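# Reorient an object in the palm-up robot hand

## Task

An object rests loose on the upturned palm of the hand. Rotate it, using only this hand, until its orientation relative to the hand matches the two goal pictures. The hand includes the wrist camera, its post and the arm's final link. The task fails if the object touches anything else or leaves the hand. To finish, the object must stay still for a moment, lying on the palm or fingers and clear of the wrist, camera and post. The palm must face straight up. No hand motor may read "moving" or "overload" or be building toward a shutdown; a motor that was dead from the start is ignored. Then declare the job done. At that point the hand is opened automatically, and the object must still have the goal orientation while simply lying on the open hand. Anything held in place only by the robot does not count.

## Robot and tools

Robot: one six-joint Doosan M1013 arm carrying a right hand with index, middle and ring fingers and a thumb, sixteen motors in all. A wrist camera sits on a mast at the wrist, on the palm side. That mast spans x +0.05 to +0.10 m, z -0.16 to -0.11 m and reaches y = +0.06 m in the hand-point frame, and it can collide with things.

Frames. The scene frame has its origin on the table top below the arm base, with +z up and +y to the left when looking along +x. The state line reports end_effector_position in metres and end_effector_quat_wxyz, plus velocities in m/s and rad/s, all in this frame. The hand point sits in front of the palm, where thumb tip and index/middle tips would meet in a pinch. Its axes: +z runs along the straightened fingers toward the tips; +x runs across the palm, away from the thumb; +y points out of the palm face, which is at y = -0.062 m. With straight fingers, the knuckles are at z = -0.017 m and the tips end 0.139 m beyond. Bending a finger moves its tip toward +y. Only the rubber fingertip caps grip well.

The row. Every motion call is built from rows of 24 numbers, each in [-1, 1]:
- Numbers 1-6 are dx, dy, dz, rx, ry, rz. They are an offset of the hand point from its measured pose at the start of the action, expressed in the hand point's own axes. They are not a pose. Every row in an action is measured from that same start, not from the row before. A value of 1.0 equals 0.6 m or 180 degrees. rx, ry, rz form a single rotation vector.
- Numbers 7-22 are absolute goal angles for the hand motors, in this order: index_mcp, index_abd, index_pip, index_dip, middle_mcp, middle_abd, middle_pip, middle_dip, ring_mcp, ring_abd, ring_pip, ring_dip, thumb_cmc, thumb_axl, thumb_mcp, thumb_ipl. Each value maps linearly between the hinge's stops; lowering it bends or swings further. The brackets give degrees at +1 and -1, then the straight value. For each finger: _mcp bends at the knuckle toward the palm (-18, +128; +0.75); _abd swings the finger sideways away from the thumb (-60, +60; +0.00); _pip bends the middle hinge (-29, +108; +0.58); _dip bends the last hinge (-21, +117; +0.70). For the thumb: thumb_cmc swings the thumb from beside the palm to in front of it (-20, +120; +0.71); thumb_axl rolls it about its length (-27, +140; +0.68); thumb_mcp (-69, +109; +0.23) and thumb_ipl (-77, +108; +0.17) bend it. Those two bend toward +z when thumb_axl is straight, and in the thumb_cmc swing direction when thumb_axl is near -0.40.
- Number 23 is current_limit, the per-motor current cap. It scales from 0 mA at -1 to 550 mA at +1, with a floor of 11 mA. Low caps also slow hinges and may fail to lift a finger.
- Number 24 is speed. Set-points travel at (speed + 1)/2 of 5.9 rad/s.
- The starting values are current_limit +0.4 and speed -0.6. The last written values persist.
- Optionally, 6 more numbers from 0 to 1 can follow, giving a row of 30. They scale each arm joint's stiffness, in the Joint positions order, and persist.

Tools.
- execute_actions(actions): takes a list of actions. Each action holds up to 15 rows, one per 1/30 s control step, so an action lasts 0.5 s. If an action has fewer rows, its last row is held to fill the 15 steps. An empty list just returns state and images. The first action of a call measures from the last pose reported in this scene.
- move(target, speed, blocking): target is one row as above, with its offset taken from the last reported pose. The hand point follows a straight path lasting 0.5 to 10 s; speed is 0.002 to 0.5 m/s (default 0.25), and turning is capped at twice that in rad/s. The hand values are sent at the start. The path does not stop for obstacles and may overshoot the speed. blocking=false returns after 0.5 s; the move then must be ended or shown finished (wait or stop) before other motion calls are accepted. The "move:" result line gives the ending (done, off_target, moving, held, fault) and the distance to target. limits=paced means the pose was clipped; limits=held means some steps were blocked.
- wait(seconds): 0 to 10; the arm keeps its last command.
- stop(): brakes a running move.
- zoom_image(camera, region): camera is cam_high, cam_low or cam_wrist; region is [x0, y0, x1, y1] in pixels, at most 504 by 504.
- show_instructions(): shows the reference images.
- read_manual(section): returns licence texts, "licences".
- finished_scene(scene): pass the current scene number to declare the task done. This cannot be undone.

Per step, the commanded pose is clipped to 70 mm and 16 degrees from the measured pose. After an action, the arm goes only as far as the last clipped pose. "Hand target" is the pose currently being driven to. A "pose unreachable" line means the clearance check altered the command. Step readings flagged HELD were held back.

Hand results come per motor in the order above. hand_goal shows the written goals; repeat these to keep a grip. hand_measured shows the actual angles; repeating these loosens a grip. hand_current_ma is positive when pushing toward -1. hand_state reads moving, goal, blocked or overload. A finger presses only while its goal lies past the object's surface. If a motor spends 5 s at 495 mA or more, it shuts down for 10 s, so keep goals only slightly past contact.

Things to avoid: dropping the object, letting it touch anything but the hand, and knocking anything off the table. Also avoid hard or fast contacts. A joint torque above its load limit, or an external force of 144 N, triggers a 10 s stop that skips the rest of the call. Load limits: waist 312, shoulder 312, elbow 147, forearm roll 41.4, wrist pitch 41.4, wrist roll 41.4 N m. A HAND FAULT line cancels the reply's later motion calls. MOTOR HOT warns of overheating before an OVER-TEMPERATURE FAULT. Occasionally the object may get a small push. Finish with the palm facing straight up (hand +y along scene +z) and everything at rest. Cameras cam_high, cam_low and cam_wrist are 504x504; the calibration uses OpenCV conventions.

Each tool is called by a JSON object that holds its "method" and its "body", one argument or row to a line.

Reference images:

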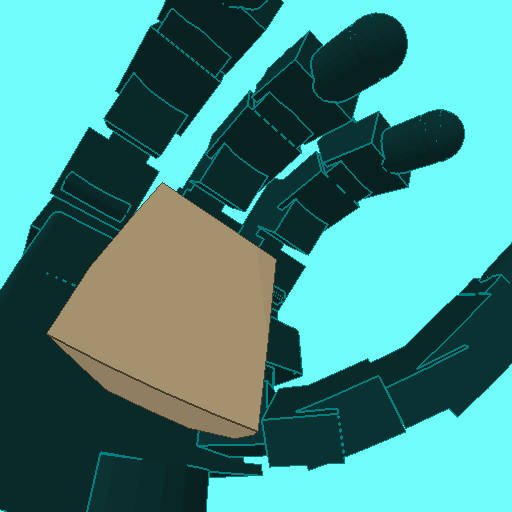

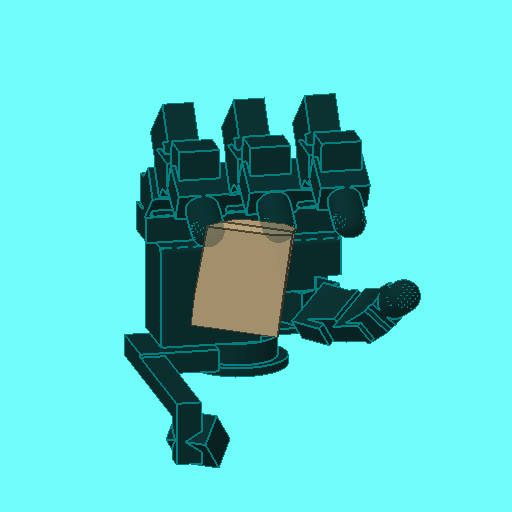

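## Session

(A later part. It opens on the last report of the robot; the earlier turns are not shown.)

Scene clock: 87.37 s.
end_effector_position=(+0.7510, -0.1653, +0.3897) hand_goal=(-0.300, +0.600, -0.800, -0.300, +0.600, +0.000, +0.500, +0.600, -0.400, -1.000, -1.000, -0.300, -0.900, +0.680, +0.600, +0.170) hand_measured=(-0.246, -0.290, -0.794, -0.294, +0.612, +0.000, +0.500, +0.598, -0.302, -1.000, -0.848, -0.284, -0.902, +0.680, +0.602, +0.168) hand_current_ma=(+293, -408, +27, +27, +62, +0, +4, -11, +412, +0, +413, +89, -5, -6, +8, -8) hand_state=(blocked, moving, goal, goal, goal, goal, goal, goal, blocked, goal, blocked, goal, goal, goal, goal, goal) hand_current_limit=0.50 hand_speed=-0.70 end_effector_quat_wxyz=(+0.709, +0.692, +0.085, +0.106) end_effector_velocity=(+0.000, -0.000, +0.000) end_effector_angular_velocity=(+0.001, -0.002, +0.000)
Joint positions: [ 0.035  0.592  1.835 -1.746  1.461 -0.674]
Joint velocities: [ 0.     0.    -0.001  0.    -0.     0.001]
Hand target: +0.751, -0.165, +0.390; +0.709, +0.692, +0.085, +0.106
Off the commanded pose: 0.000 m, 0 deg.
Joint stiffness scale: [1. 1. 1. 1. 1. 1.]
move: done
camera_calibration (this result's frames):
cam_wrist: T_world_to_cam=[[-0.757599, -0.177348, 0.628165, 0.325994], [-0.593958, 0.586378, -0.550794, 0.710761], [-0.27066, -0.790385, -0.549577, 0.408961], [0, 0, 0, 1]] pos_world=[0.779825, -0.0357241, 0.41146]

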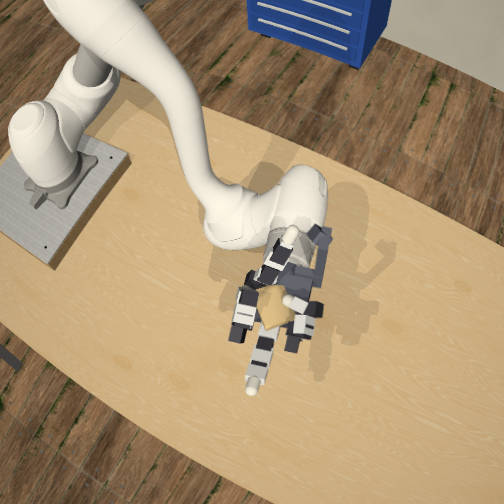

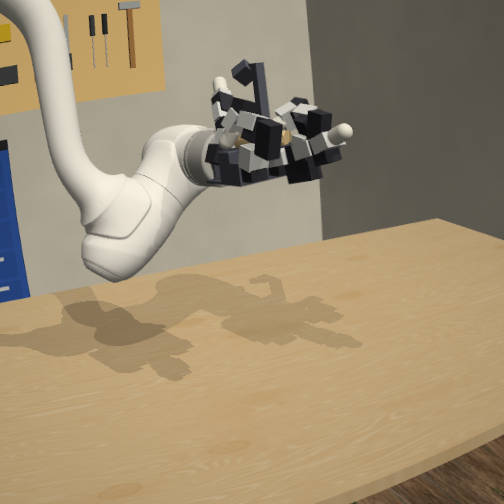

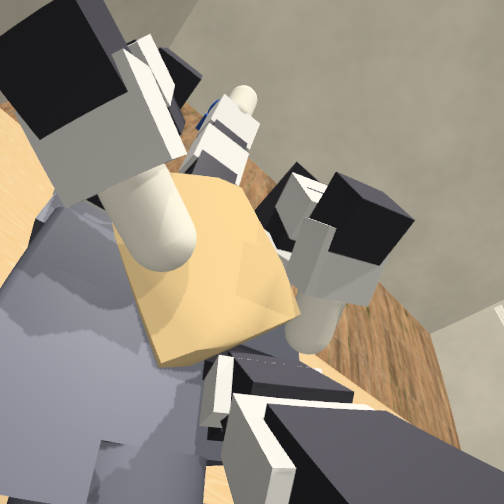

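Working; lighten the ring press.

{"method": "move", "body": {
  "target": [0,0,0,0,0,0,-0.25,0.6,-0.8,-0.3,0.6,0,0.5,0.6,-0.31,-1,-0.87,-0.3,-0.9,0.68,0.6,0.17,0.5,-0.7]
}}

{"method": "zoom_image", "body": {
  "camera": "cam_high",
  "region": [150,180,400,430]
}}

Scene clock: 92.70 s.
end_effector_position=(+0.7510, -0.1653, +0.3897) hand_goal=(-0.250, +0.600, -0.800, -0.300, +0.600, +0.000, +0.500, +0.600, -0.310, -1.000, -0.870, -0.300, -0.900, +0.680, +0.600, +0.170) hand_measured=(-0.250, -0.142, -0.798, -0.294, +0.612, +0.000, +0.500, +0.598, -0.298, -0.992, -0.814, -0.282, -0.902, +0.680, +0.602, +0.168) hand_current_ma=(+0, -413, +6, +34, +62, +0, +4, -11, +65, +39, +282, +99, -6, -6, +8, -8) hand_state=(goal, blocked, goal, goal, goal, goal, goal, goal, goal, goal, blocked, goal, goal, goal, goal, goal) hand_current_limit=0.50 hand_speed=-0.70 end_effector_quat_wxyz=(+0.709, +0.692, +0.085, +0.106) end_effector_velocity=(-0.000, -0.000, -0.000) end_effector_angular_velocity=(+0.000, -0.001, +0.000)
Joint positions: [ 0.035  0.592  1.835 -1.746  1.461 -0.674]
Joint velocities: [-0.     0.     0.    -0.    -0.     0.002]
Hand target: +0.751, -0.165, +0.390; +0.709, +0.692, +0.085, +0.106
Off the commanded pose: 0.000 m, 0 deg.
Joint stiffness scale: [1. 1. 1. 1. 1. 1.]
move: done
camera_calibration (this result's frames):
cam_wrist: T_world_to_cam=[[-0.757599, -0.177348, 0.628165, 0.325994], [-0.593958, 0.586378, -0.550794, 0.710761], [-0.27066, -0.790385, -0.549577, 0.408961], [0, 0, 0, 1]] pos_world=[0.779825, -0.0357241, 0.41146]

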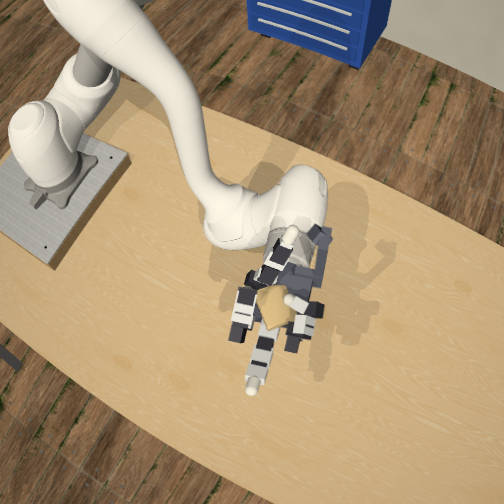

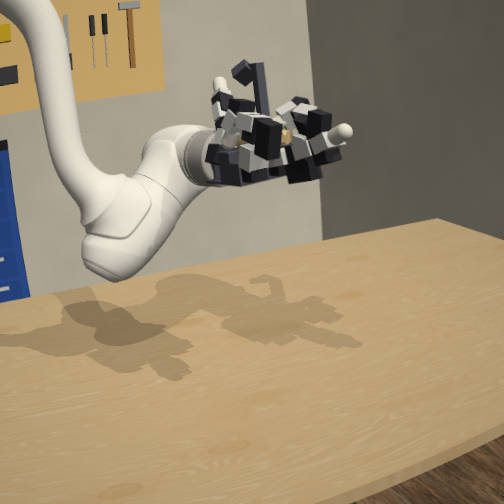

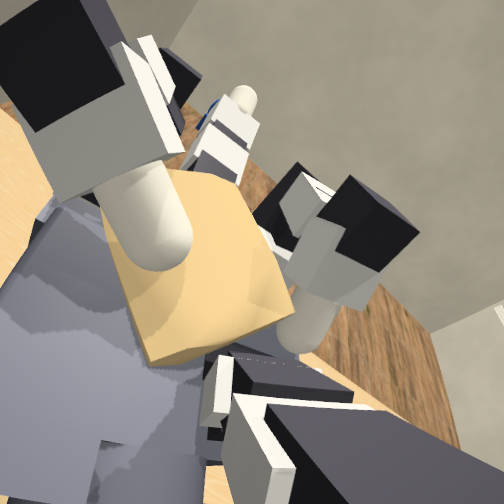

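Region (150, 180, 400, 430) of cam_high's 504x504 image, scaled by 2.016, with more detail than that image has.

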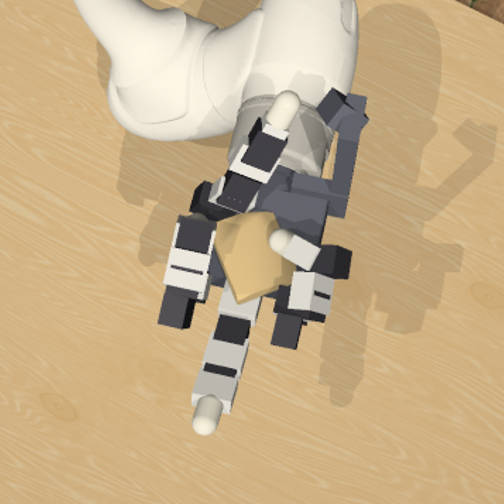

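Lift the ring tip; its raised knuckle acts as the far-corner stop.

{"method": "move", "body": {
  "target": [0,0,0,0,0,0,-0.25,0.6,-0.8,-0.3,0.6,0,0.5,0.6,-0.31,-1,-0.5,-0.3,-0.9,0.68,0.6,0.17,0.5,-0.7]
}}

{"method": "zoom_image", "body": {
  "camera": "cam_high",
  "region": [150,180,400,430]
}}

Scene clock: 97.83 s.
end_effector_position=(+0.7510, -0.1653, +0.3897) hand_goal=(-0.250, +0.600, -0.800, -0.300, +0.600, +0.000, +0.500, +0.600, -0.310, -1.000, -0.500, -0.300, -0.900, +0.680, +0.600, +0.170) hand_measured=(-0.248, +0.596, -0.800, -0.298, +0.612, +0.000, +0.500, +0.598, -0.308, -1.000, -0.506, -0.298, -0.902, +0.680, +0.602, +0.168) hand_current_ma=(+14, -19, -2, +11, +62, +0, +4, -11, +14, +4, -29, +13, -6, -6, +8, -8) hand_state=(goal, goal, goal, goal, goal, goal, goal, goal, goal, goal, goal, goal, goal, goal, goal, goal) hand_current_limit=0.50 hand_speed=-0.70 end_effector_quat_wxyz=(+0.709, +0.692, +0.085, +0.106) end_effector_velocity=(+0.000, +0.000, +0.000) end_effector_angular_velocity=(+0.001, +0.000, +0.001)
Joint positions: [ 0.035  0.592  1.835 -1.746  1.461 -0.674]
Joint velocities: [ 0.    -0.    -0.001  0.    -0.001 -0.001]
Hand target: +0.751, -0.165, +0.390; +0.709, +0.692, +0.085, +0.106
Off the commanded pose: 0.000 m, 0 deg.
Joint stiffness scale: [1. 1. 1. 1. 1. 1.]
move: done
camera_calibration (this result's frames):
cam_wrist: T_world_to_cam=[[-0.757599, -0.177348, 0.628165, 0.325994], [-0.593959, 0.586378, -0.550794, 0.710761], [-0.27066, -0.790385, -0.549577, 0.408961], [0, 0, 0, 1]] pos_world=[0.779825, -0.0357241, 0.41146]

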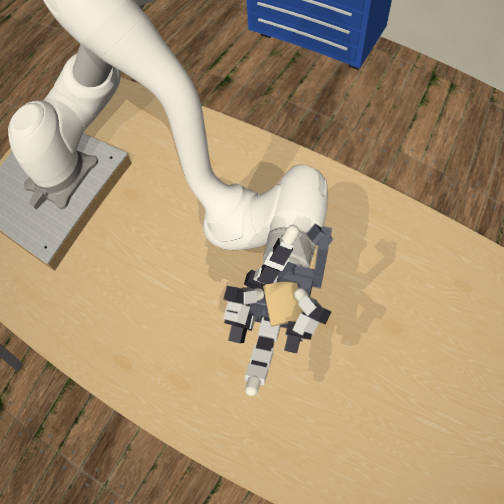

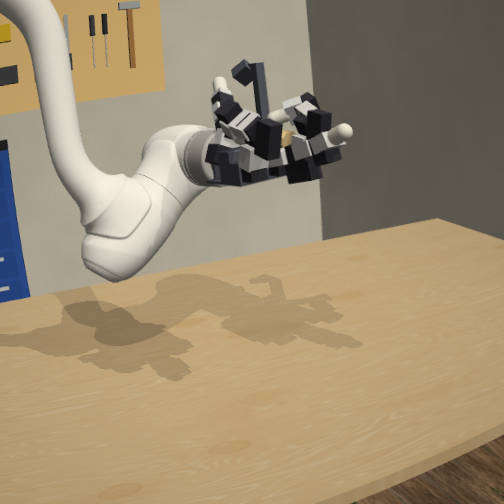

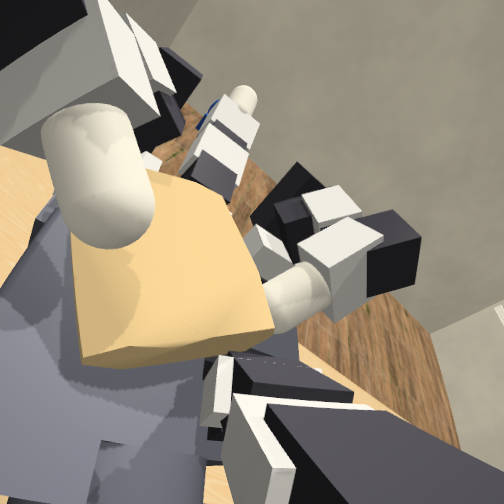

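Region (150, 180, 400, 430) of cam_high's 504x504 image, scaled by 2.016, with more detail than that image has.

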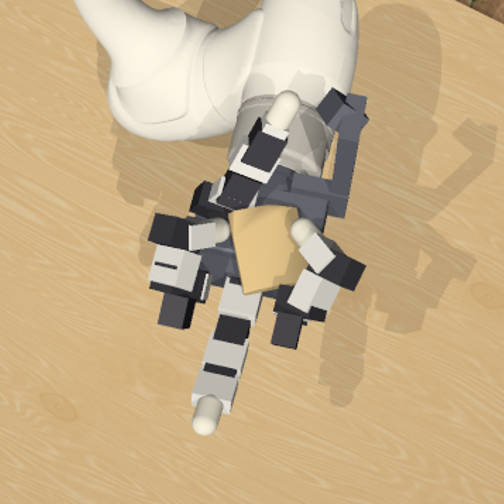

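{"method": "move", "body": {
  "target": [0,0,0,0,0,0,0.75,0,0.58,-0.6,0.75,0,0.58,-0.6,0.75,0,0.58,-0.6,0.3,0.68,0.3,0.17,0.5,-0.6]
}}

{"method": "move", "body": {
  "target": [0,0,0,0.14,0,0,0.75,0,0.58,-0.6,0.75,0,0.58,-0.6,0.75,0,0.58,-0.6,0.3,0.68,0.3,0.17,0.5,-0.6],
  "speed": 0.1
}}

Scene clock: 106.73 s.
end_effector_position=(+0.7510, -0.1653, +0.3897) hand_goal=(+0.750, +0.000, +0.580, -0.600, +0.750, +0.000, +0.580, -0.600, +0.750, +0.000, +0.580, -0.600, +0.300, +0.680, +0.300, +0.170) hand_measured=(+0.760, +0.004, +0.580, -0.598, +0.760, +0.000, +0.580, -0.598, +0.758, -0.004, +0.580, -0.598, +0.310, +0.680, +0.302, +0.168) hand_current_ma=(+54, +15, +0, +11, +54, +0, +4, +14, +50, -14, +1, +11, +50, -5, +20, -7) hand_state=(goal, goal, goal, goal, goal, goal, goal, goal, goal, goal, goal, goal, goal, goal, goal, goal) hand_current_limit=0.50 hand_speed=-0.60 end_effector_quat_wxyz=(+0.709, +0.692, +0.085, +0.106) end_effector_velocity=(+0.000, +0.000, -0.000) end_effector_angular_velocity=(-0.000, +0.000, -0.000)
Joint positions: [ 0.035  0.592  1.835 -1.746  1.461 -0.674]
Joint velocities: [ 0.     0.001 -0.     0.     0.001 -0.   ]
Hand target: +0.751, -0.165, +0.390; +0.709, +0.692, +0.085, +0.106
Off the commanded pose: 0.000 m, 0 deg.
Joint stiffness scale: [1. 1. 1. 1. 1. 1.]
move: done
camera_calibration (this result's frames):
cam_wrist: T_world_to_cam=[[-0.757599, -0.177348, 0.628165, 0.325994], [-0.593959, 0.586378, -0.550794, 0.710761], [-0.27066, -0.790385, -0.549577, 0.408961], [0, 0, 0, 1]] pos_world=[0.779825, -0.0357242, 0.41146]

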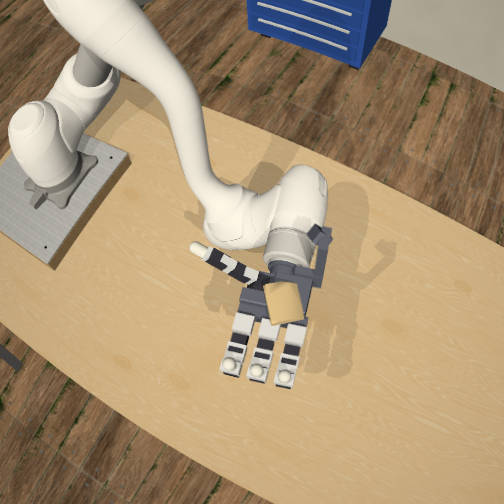

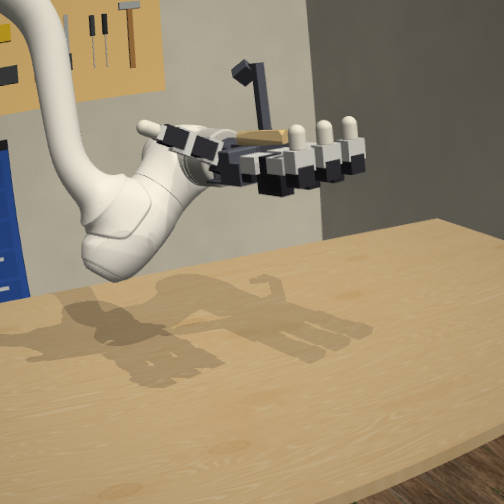

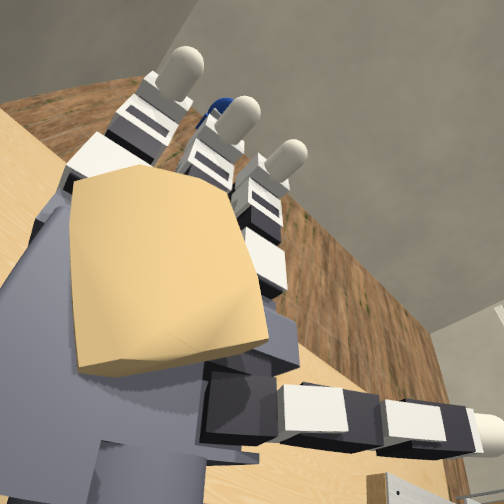

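Scene clock: 109.27 s.
end_effector_position=(+0.7488, -0.1660, +0.3881) hand_goal=(+0.750, +0.000, +0.580, -0.600, +0.750, +0.000, +0.580, -0.600, +0.750, +0.000, +0.580, -0.600, +0.300, +0.680, +0.300, +0.170) hand_measured=(+0.760, +0.002, +0.580, -0.598, +0.760, +0.000, +0.580, -0.598, +0.760, -0.004, +0.580, -0.598, +0.310, +0.680, +0.300, +0.168) hand_current_ma=(+55, +13, +1, +11, +59, +0, +5, +14, +52, -14, +1, +11, +50, -5, +1, -7) hand_state=(goal, goal, goal, goal, goal, goal, goal, goal, goal, goal, goal, goal, goal, goal, goal, goal) hand_current_limit=0.50 hand_speed=-0.60 end_effector_quat_wxyz=(+0.544, +0.828, +0.105, +0.082) end_effector_velocity=(-0.000, +0.000, -0.001) end_effector_angular_velocity=(+0.010, +0.005, -0.001)
Joint positions: [ 0.056  0.455  1.8   -1.36   1.179 -0.943]
Joint velocities: [ 0.    -0.001 -0.001  0.012 -0.004 -0.008]
Hand target: +0.751, -0.165, +0.390; +0.541, +0.830, +0.106, +0.085
Off the commanded pose: 0.003 m, 1 deg.
Joint stiffness scale: [1. 1. 1. 1. 1. 1.]
move: done
camera_calibration (this result's frames):
cam_wrist: T_world_to_cam=[[-0.681148, -0.43887, 0.586029, 0.240909], [-0.644118, 0.739736, -0.194687, 0.63384], [-0.348065, -0.510082, -0.786554, 0.603418], [0, 0, 0, 1]] pos_world=[0.782391, -0.0553538, 0.456841]

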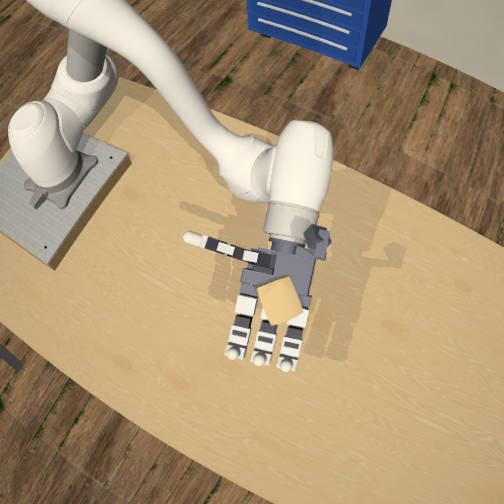

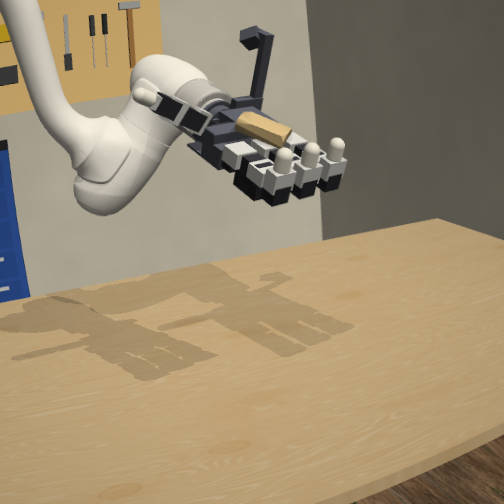

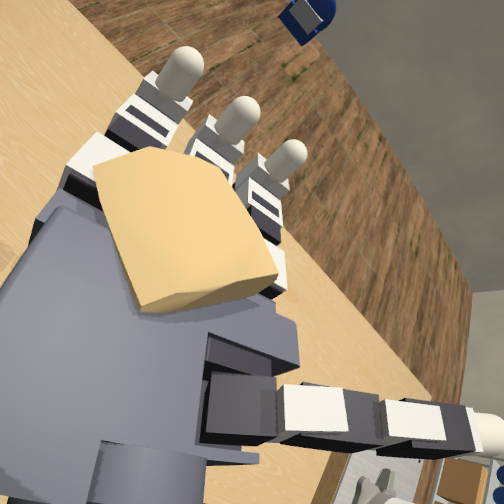

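{"method": "wait", "body": {
  "seconds": 1
}}

{"method": "zoom_image", "body": {
  "camera": "cam_high",
  "region": [150,180,400,430]
}}

Scene clock: 113.93 s.
end_effector_position=(+0.7488, -0.1659, +0.3879) hand_goal=(+0.750, +0.000, +0.580, -0.600, +0.750, +0.000, +0.580, -0.600, +0.750, +0.000, +0.580, -0.600, +0.300, +0.680, +0.300, +0.170) hand_measured=(+0.760, +0.002, +0.580, -0.598, +0.760, +0.000, +0.580, -0.598, +0.760, -0.004, +0.580, -0.598, +0.310, +0.680, +0.300, +0.168) hand_current_ma=(+55, +13, +1, +11, +59, +0, +5, +14, +52, -14, +1, +11, +50, -5, +1, -7) hand_state=(goal, goal, goal, goal, goal, goal, goal, goal, goal, goal, goal, goal, goal, goal, goal, goal) hand_current_limit=0.50 hand_speed=-0.60 end_effector_quat_wxyz=(+0.544, +0.828, +0.106, +0.082) end_effector_velocity=(-0.001, +0.000, +0.001) end_effector_angular_velocity=(-0.001, -0.001, -0.001)
Joint positions: [ 0.056  0.455  1.8   -1.359  1.178 -0.944]
Joint velocities: [ 0.    -0.001 -0.     0.     0.002  0.   ]
Hand target: +0.751, -0.165, +0.390; +0.541, +0.830, +0.106, +0.085
Off the commanded pose: 0.003 m, 1 deg.
Joint stiffness scale: [1. 1. 1. 1. 1. 1.]
wait: 1.00 s; at rest from the start
camera_calibration (this result's frames):
cam_wrist: T_world_to_cam=[[-0.680758, -0.439412, 0.586076, 0.240622], [-0.644244, 0.73992, -0.193567, 0.633474], [-0.348594, -0.509348, -0.786795, 0.60389], [0, 0, 0, 1]] pos_world=[0.782429, -0.055398, 0.456734]

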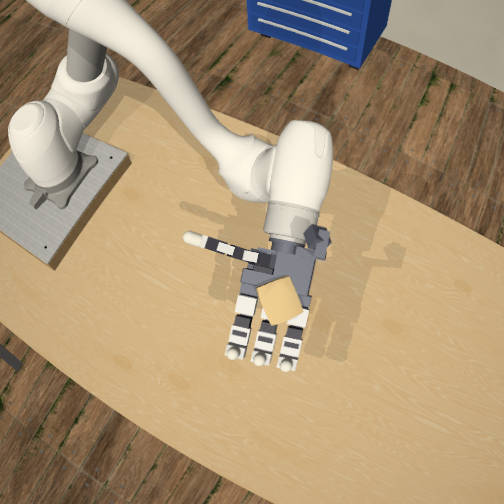

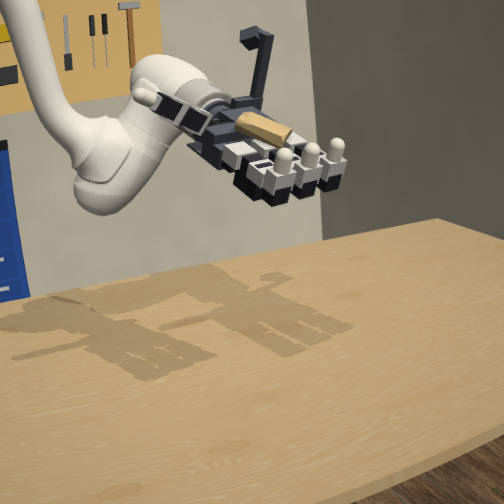

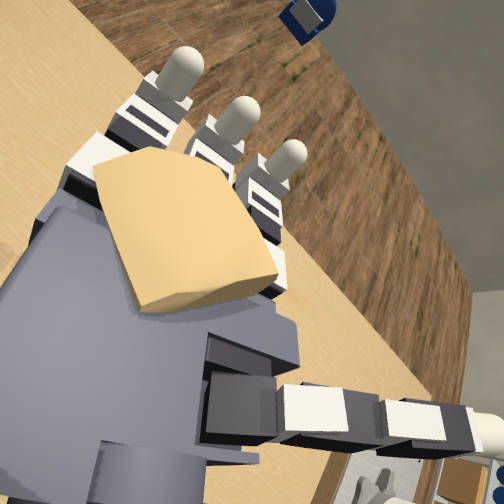

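Region (150, 180, 400, 430) of cam_high's 504x504 image, scaled by 2.016, with more detail than that image has.

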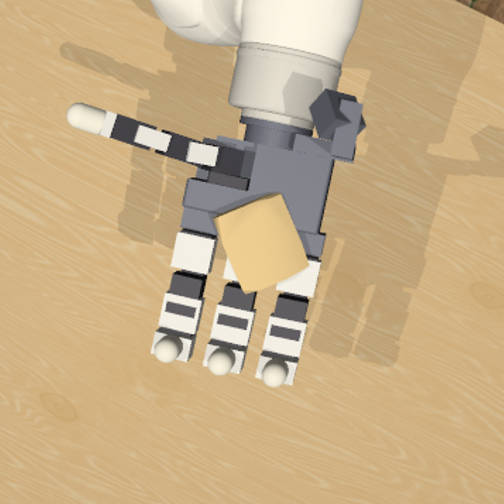

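{"method": "move", "body": {
  "target": [0,0,0,0.04,0,0,0.75,0,0.58,-0.6,0.95,0,0.4,-0.6,0.75,0,0.58,-0.6,0.3,0.68,0.3,0.17,0.5,-0.6],
  "speed": 0.1
}}

{"method": "wait", "body": {
  "seconds": 1
}}

{"method": "zoom_image", "body": {
  "camera": "cam_high",
  "region": [150,180,400,430]
}}

Scene clock: 118.83 s.
end_effector_position=(+0.7469, -0.1651, +0.3862) hand_goal=(+0.750, +0.000, +0.580, -0.600, +0.950, +0.000, +0.400, -0.600, +0.750, +0.000, +0.580, -0.600, +0.300, +0.680, +0.300, +0.170) hand_measured=(+0.764, +0.002, +0.582, -0.598, +0.958, +0.000, +0.408, -0.598, +0.760, -0.004, +0.580, -0.598, +0.310, +0.680, +0.300, +0.168) hand_current_ma=(+75, +13, +6, +13, +44, +0, +39, +14, +53, -13, +1, +11, +50, -5, -4, -7) hand_state=(goal, goal, goal, goal, goal, goal, goal, goal, goal, goal, goal, goal, goal, goal, goal, goal) hand_current_limit=0.50 hand_speed=-0.60 end_effector_quat_wxyz=(+0.494, +0.859, +0.111, +0.072) end_effector_velocity=(-0.000, -0.001, -0.001) end_effector_angular_velocity=(+0.009, +0.007, -0.001)
Joint positions: [ 0.052  0.424  1.783 -1.228  1.127 -1.046]
Joint velocities: [-0.001 -0.001 -0.001  0.012 -0.002 -0.011]
Hand target: +0.749, -0.166, +0.388; +0.491, +0.861, +0.111, +0.075
Off the commanded pose: 0.003 m, 1 deg.
Joint stiffness scale: [1. 1. 1. 1. 1. 1.]
move: done
camera_calibration (this result's frames):
cam_wrist: T_world_to_cam=[[-0.659157, -0.504501, 0.557665, 0.224815], [-0.649562, 0.755633, -0.0841833, 0.595583], [-0.37892, -0.417728, -0.825786, 0.655159], [0, 0, 0, 1]] pos_world=[0.78331, -0.0629449, 0.465788]

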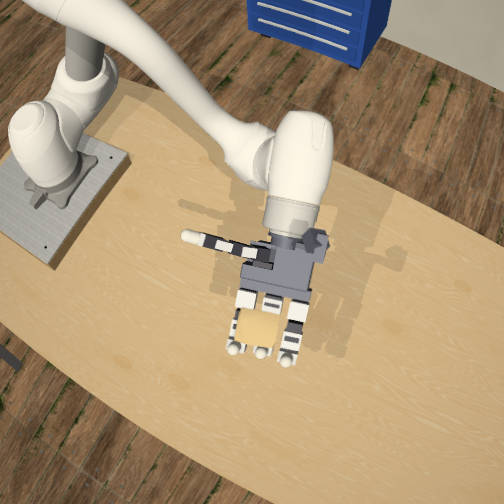

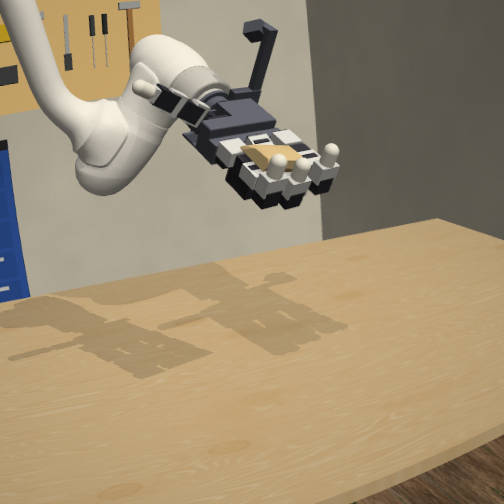

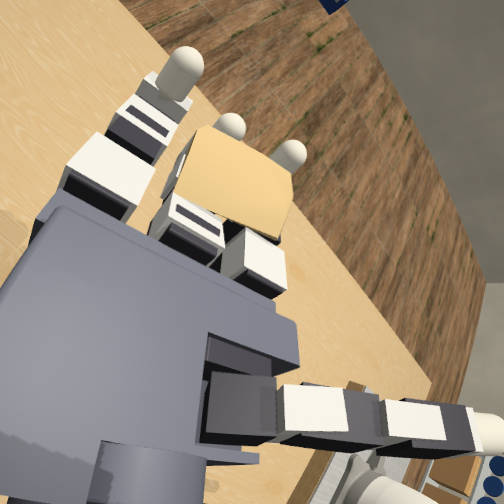

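Scene clock: 119.83 s.
end_effector_position=(+0.7469, -0.1651, +0.3860) hand_goal=(+0.750, +0.000, +0.580, -0.600, +0.950, +0.000, +0.400, -0.600, +0.750, +0.000, +0.580, -0.600, +0.300, +0.680, +0.300, +0.170) hand_measured=(+0.764, +0.002, +0.582, -0.598, +0.958, +0.000, +0.408, -0.598, +0.760, -0.004, +0.580, -0.598, +0.310, +0.680, +0.300, +0.168) hand_current_ma=(+75, +13, +6, +13, +44, +0, +39, +14, +53, -13, +1, +11, +50, -5, -4, -7) hand_state=(goal, goal, goal, goal, goal, goal, goal, goal, goal, goal, goal, goal, goal, goal, goal, goal) hand_current_limit=0.50 hand_speed=-0.60 end_effector_quat_wxyz=(+0.494, +0.860, +0.111, +0.072) end_effector_velocity=(+0.000, +0.000, -0.000) end_effector_angular_velocity=(+0.000, -0.000, +0.000)
Joint positions: [ 0.051  0.424  1.783 -1.227  1.126 -1.047]
Joint velocities: [ 0.     0.     0.    -0.    -0.     0.001]
Hand target: +0.749, -0.166, +0.388; +0.491, +0.861, +0.111, +0.075
Off the commanded pose: 0.003 m, 1 deg.
Joint stiffness scale: [1. 1. 1. 1. 1. 1.]
wait: 1.00 s; at rest by 0.17 s
camera_calibration (this result's frames):
cam_wrist: T_world_to_cam=[[-0.658821, -0.504962, 0.557645, 0.224562], [-0.649568, 0.755751, -0.0830705, 0.595167], [-0.379493, -0.416957, -0.825913, 0.65559], [0, 0, 0, 1]] pos_world=[0.78334, -0.06305, 0.465675]

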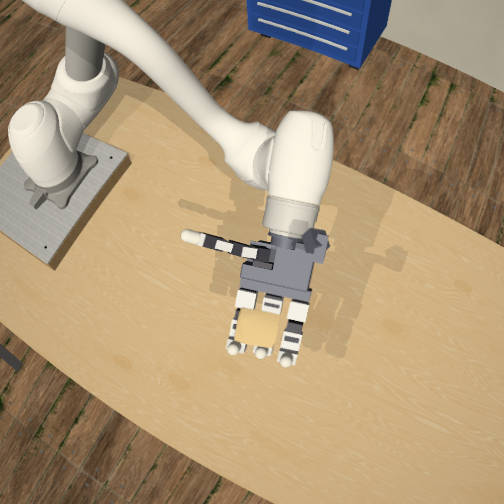

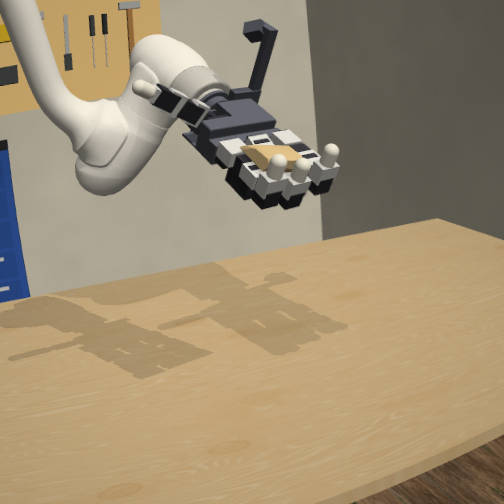

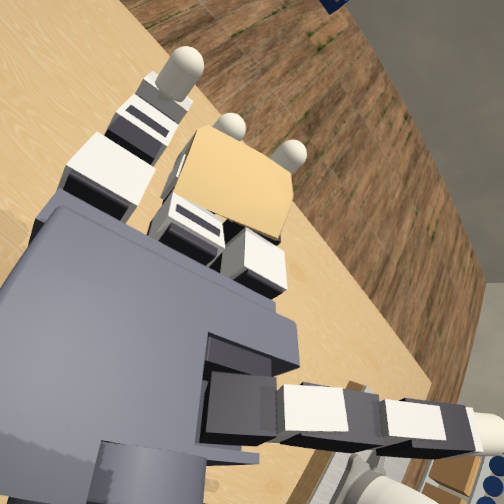

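Region (150, 180, 400, 430) of cam_high's 504x504 image, scaled by 2.016, with more detail than that image has.

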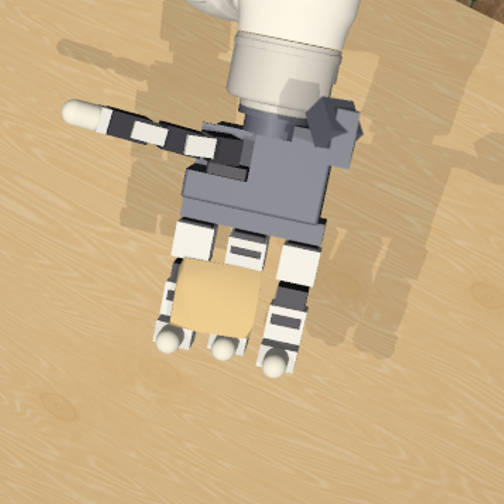

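{"method": "move", "body": {
  "target": [0,0,0,0,0,0,0.75,0,0.5,-1,0.75,0,0.5,-1,0.75,0,0.5,-1,-0.2,0.68,0.3,0.17,0.5,-0.6]
}}

{"method": "move", "body": {
  "target": [0,0,0,0,0,0,-1,0,0.5,-1,-1,0,0.5,-1,-1,0,0.5,-1,-0.2,0.68,0.3,0.17,0.5,-0.6]
}}

Scene clock: 128.27 s.
end_effector_position=(+0.7469, -0.1651, +0.3860) hand_goal=(+0.750, +0.000, +0.500, -1.000, +0.750, +0.000, +0.500, -1.000, +0.750, +0.000, +0.500, -1.000, -0.200, +0.680, +0.300, +0.170) hand_measured=(+0.764, +0.002, +0.508, -0.992, +0.772, +0.000, +0.500, -0.992, +0.760, -0.004, +0.508, -0.998, -0.186, +0.680, +0.300, +0.168) hand_current_ma=(+75, +13, +41, +40, +121, +0, +4, +45, +53, -13, +39, +14, +69, -5, -4, -7) hand_state=(goal, goal, goal, goal, blocked, goal, goal, goal, goal, goal, goal, goal, goal, goal, goal, goal) hand_current_limit=0.50 hand_speed=-0.60 end_effector_quat_wxyz=(+0.494, +0.860, +0.111, +0.072) end_effector_velocity=(-0.000, -0.000, +0.000) end_effector_angular_velocity=(-0.001, +0.001, -0.001)
Joint positions: [ 0.051  0.424  1.783 -1.227  1.126 -1.047]
Joint velocities: [-0.     0.     0.    -0.     0.001  0.   ]
Hand target: +0.747, -0.165, +0.386; +0.494, +0.860, +0.111, +0.072
Off the commanded pose: 0.000 m, 0 deg.
Joint stiffness scale: [1. 1. 1. 1. 1. 1.]
move: done
camera_calibration (this result's frames):
cam_wrist: T_world_to_cam=[[-0.658824, -0.504963, 0.55764, 0.224565], [-0.649565, 0.755754, -0.0830669, 0.595166], [-0.379493, -0.41695, -0.825916, 0.655592], [0, 0, 0, 1]] pos_world=[0.78334, -0.0630528, 0.465676]

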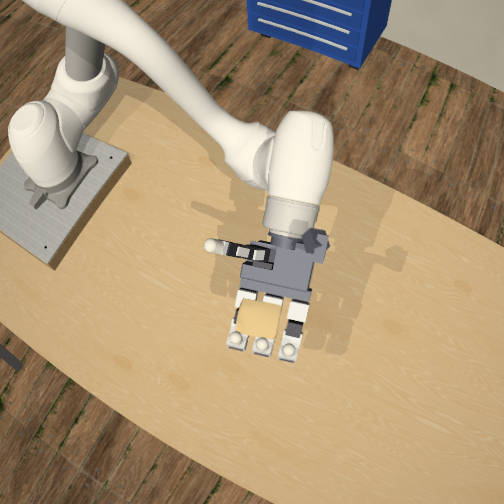

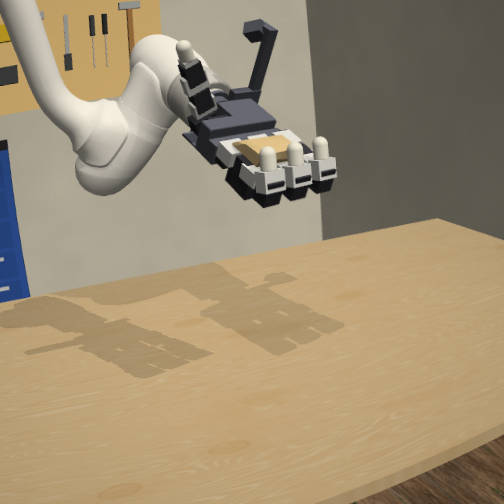

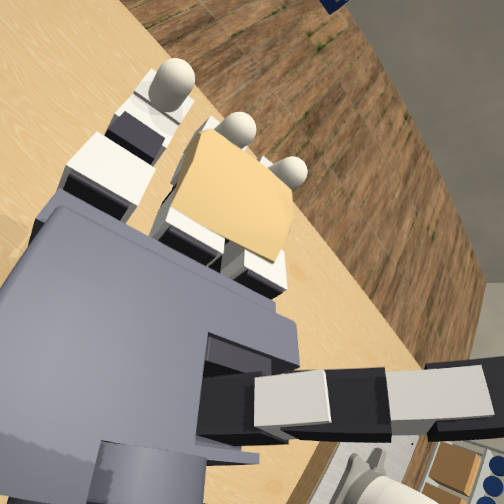

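Scene clock: 130.43 s.
end_effector_position=(+0.7469, -0.1651, +0.3860) hand_goal=(-1.000, +0.000, +0.500, -1.000, -1.000, +0.000, +0.500, -1.000, -1.000, +0.000, +0.500, -1.000, -0.200, +0.680, +0.300, +0.170) hand_measured=(-0.626, +0.002, +0.510, -0.990, -0.632, +0.000, +0.502, -0.998, -0.998, -0.004, +0.502, -0.998, -0.186, +0.680, +0.300, +0.168) hand_current_ma=(+413, +13, +49, +48, +412, +0, +8, +11, +8, -13, +10, +11, +69, -5, -4, -7) hand_state=(blocked, goal, goal, goal, blocked, goal, goal, goal, goal, goal, goal, goal, goal, goal, goal, goal) hand_current_limit=0.50 hand_speed=-0.60 end_effector_quat_wxyz=(+0.494, +0.860, +0.111, +0.072) end_effector_velocity=(-0.000, -0.000, +0.000) end_effector_angular_velocity=(+0.000, -0.000, -0.000)
Joint positions: [ 0.051  0.424  1.783 -1.227  1.126 -1.047]
Joint velocities: [-0. -0.  0. -0. -0.  0.]
Hand target: +0.747, -0.165, +0.386; +0.494, +0.860, +0.111, +0.072
Off the commanded pose: 0.000 m, 0 deg.
Joint stiffness scale: [1. 1. 1. 1. 1. 1.]
move: done
camera_calibration (this result's frames):
cam_wrist: T_world_to_cam=[[-0.658824, -0.504964, 0.55764, 0.224565], [-0.649566, 0.755754, -0.0830668, 0.595166], [-0.379493, -0.41695, -0.825916, 0.655592], [0, 0, 0, 1]] pos_world=[0.78334, -0.0630526, 0.465676]

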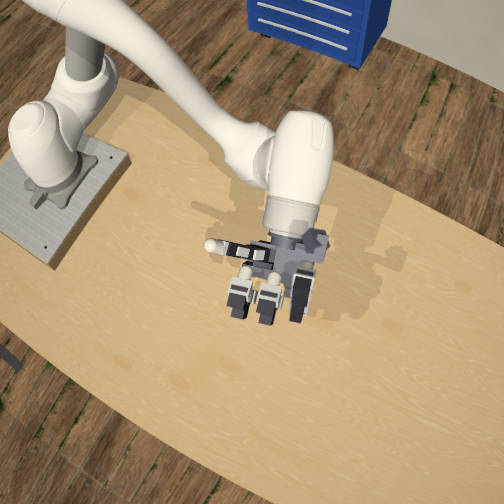

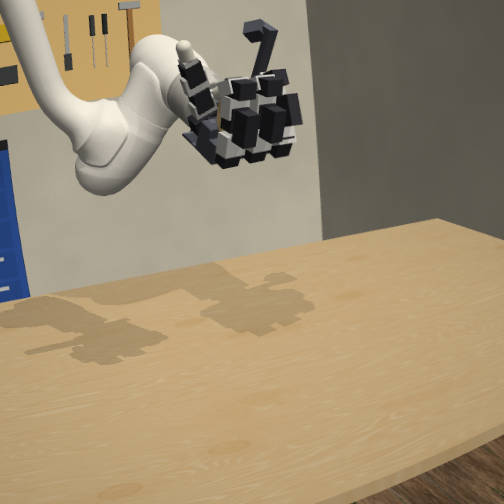

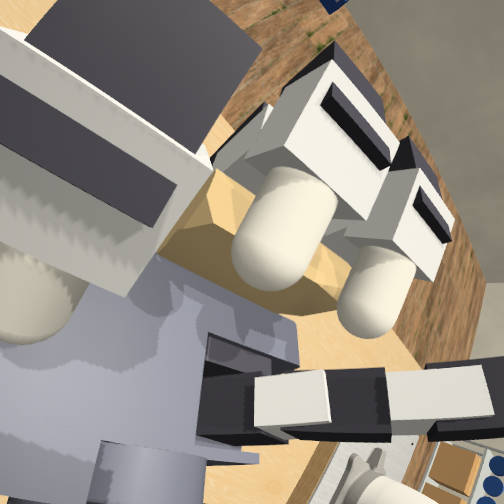

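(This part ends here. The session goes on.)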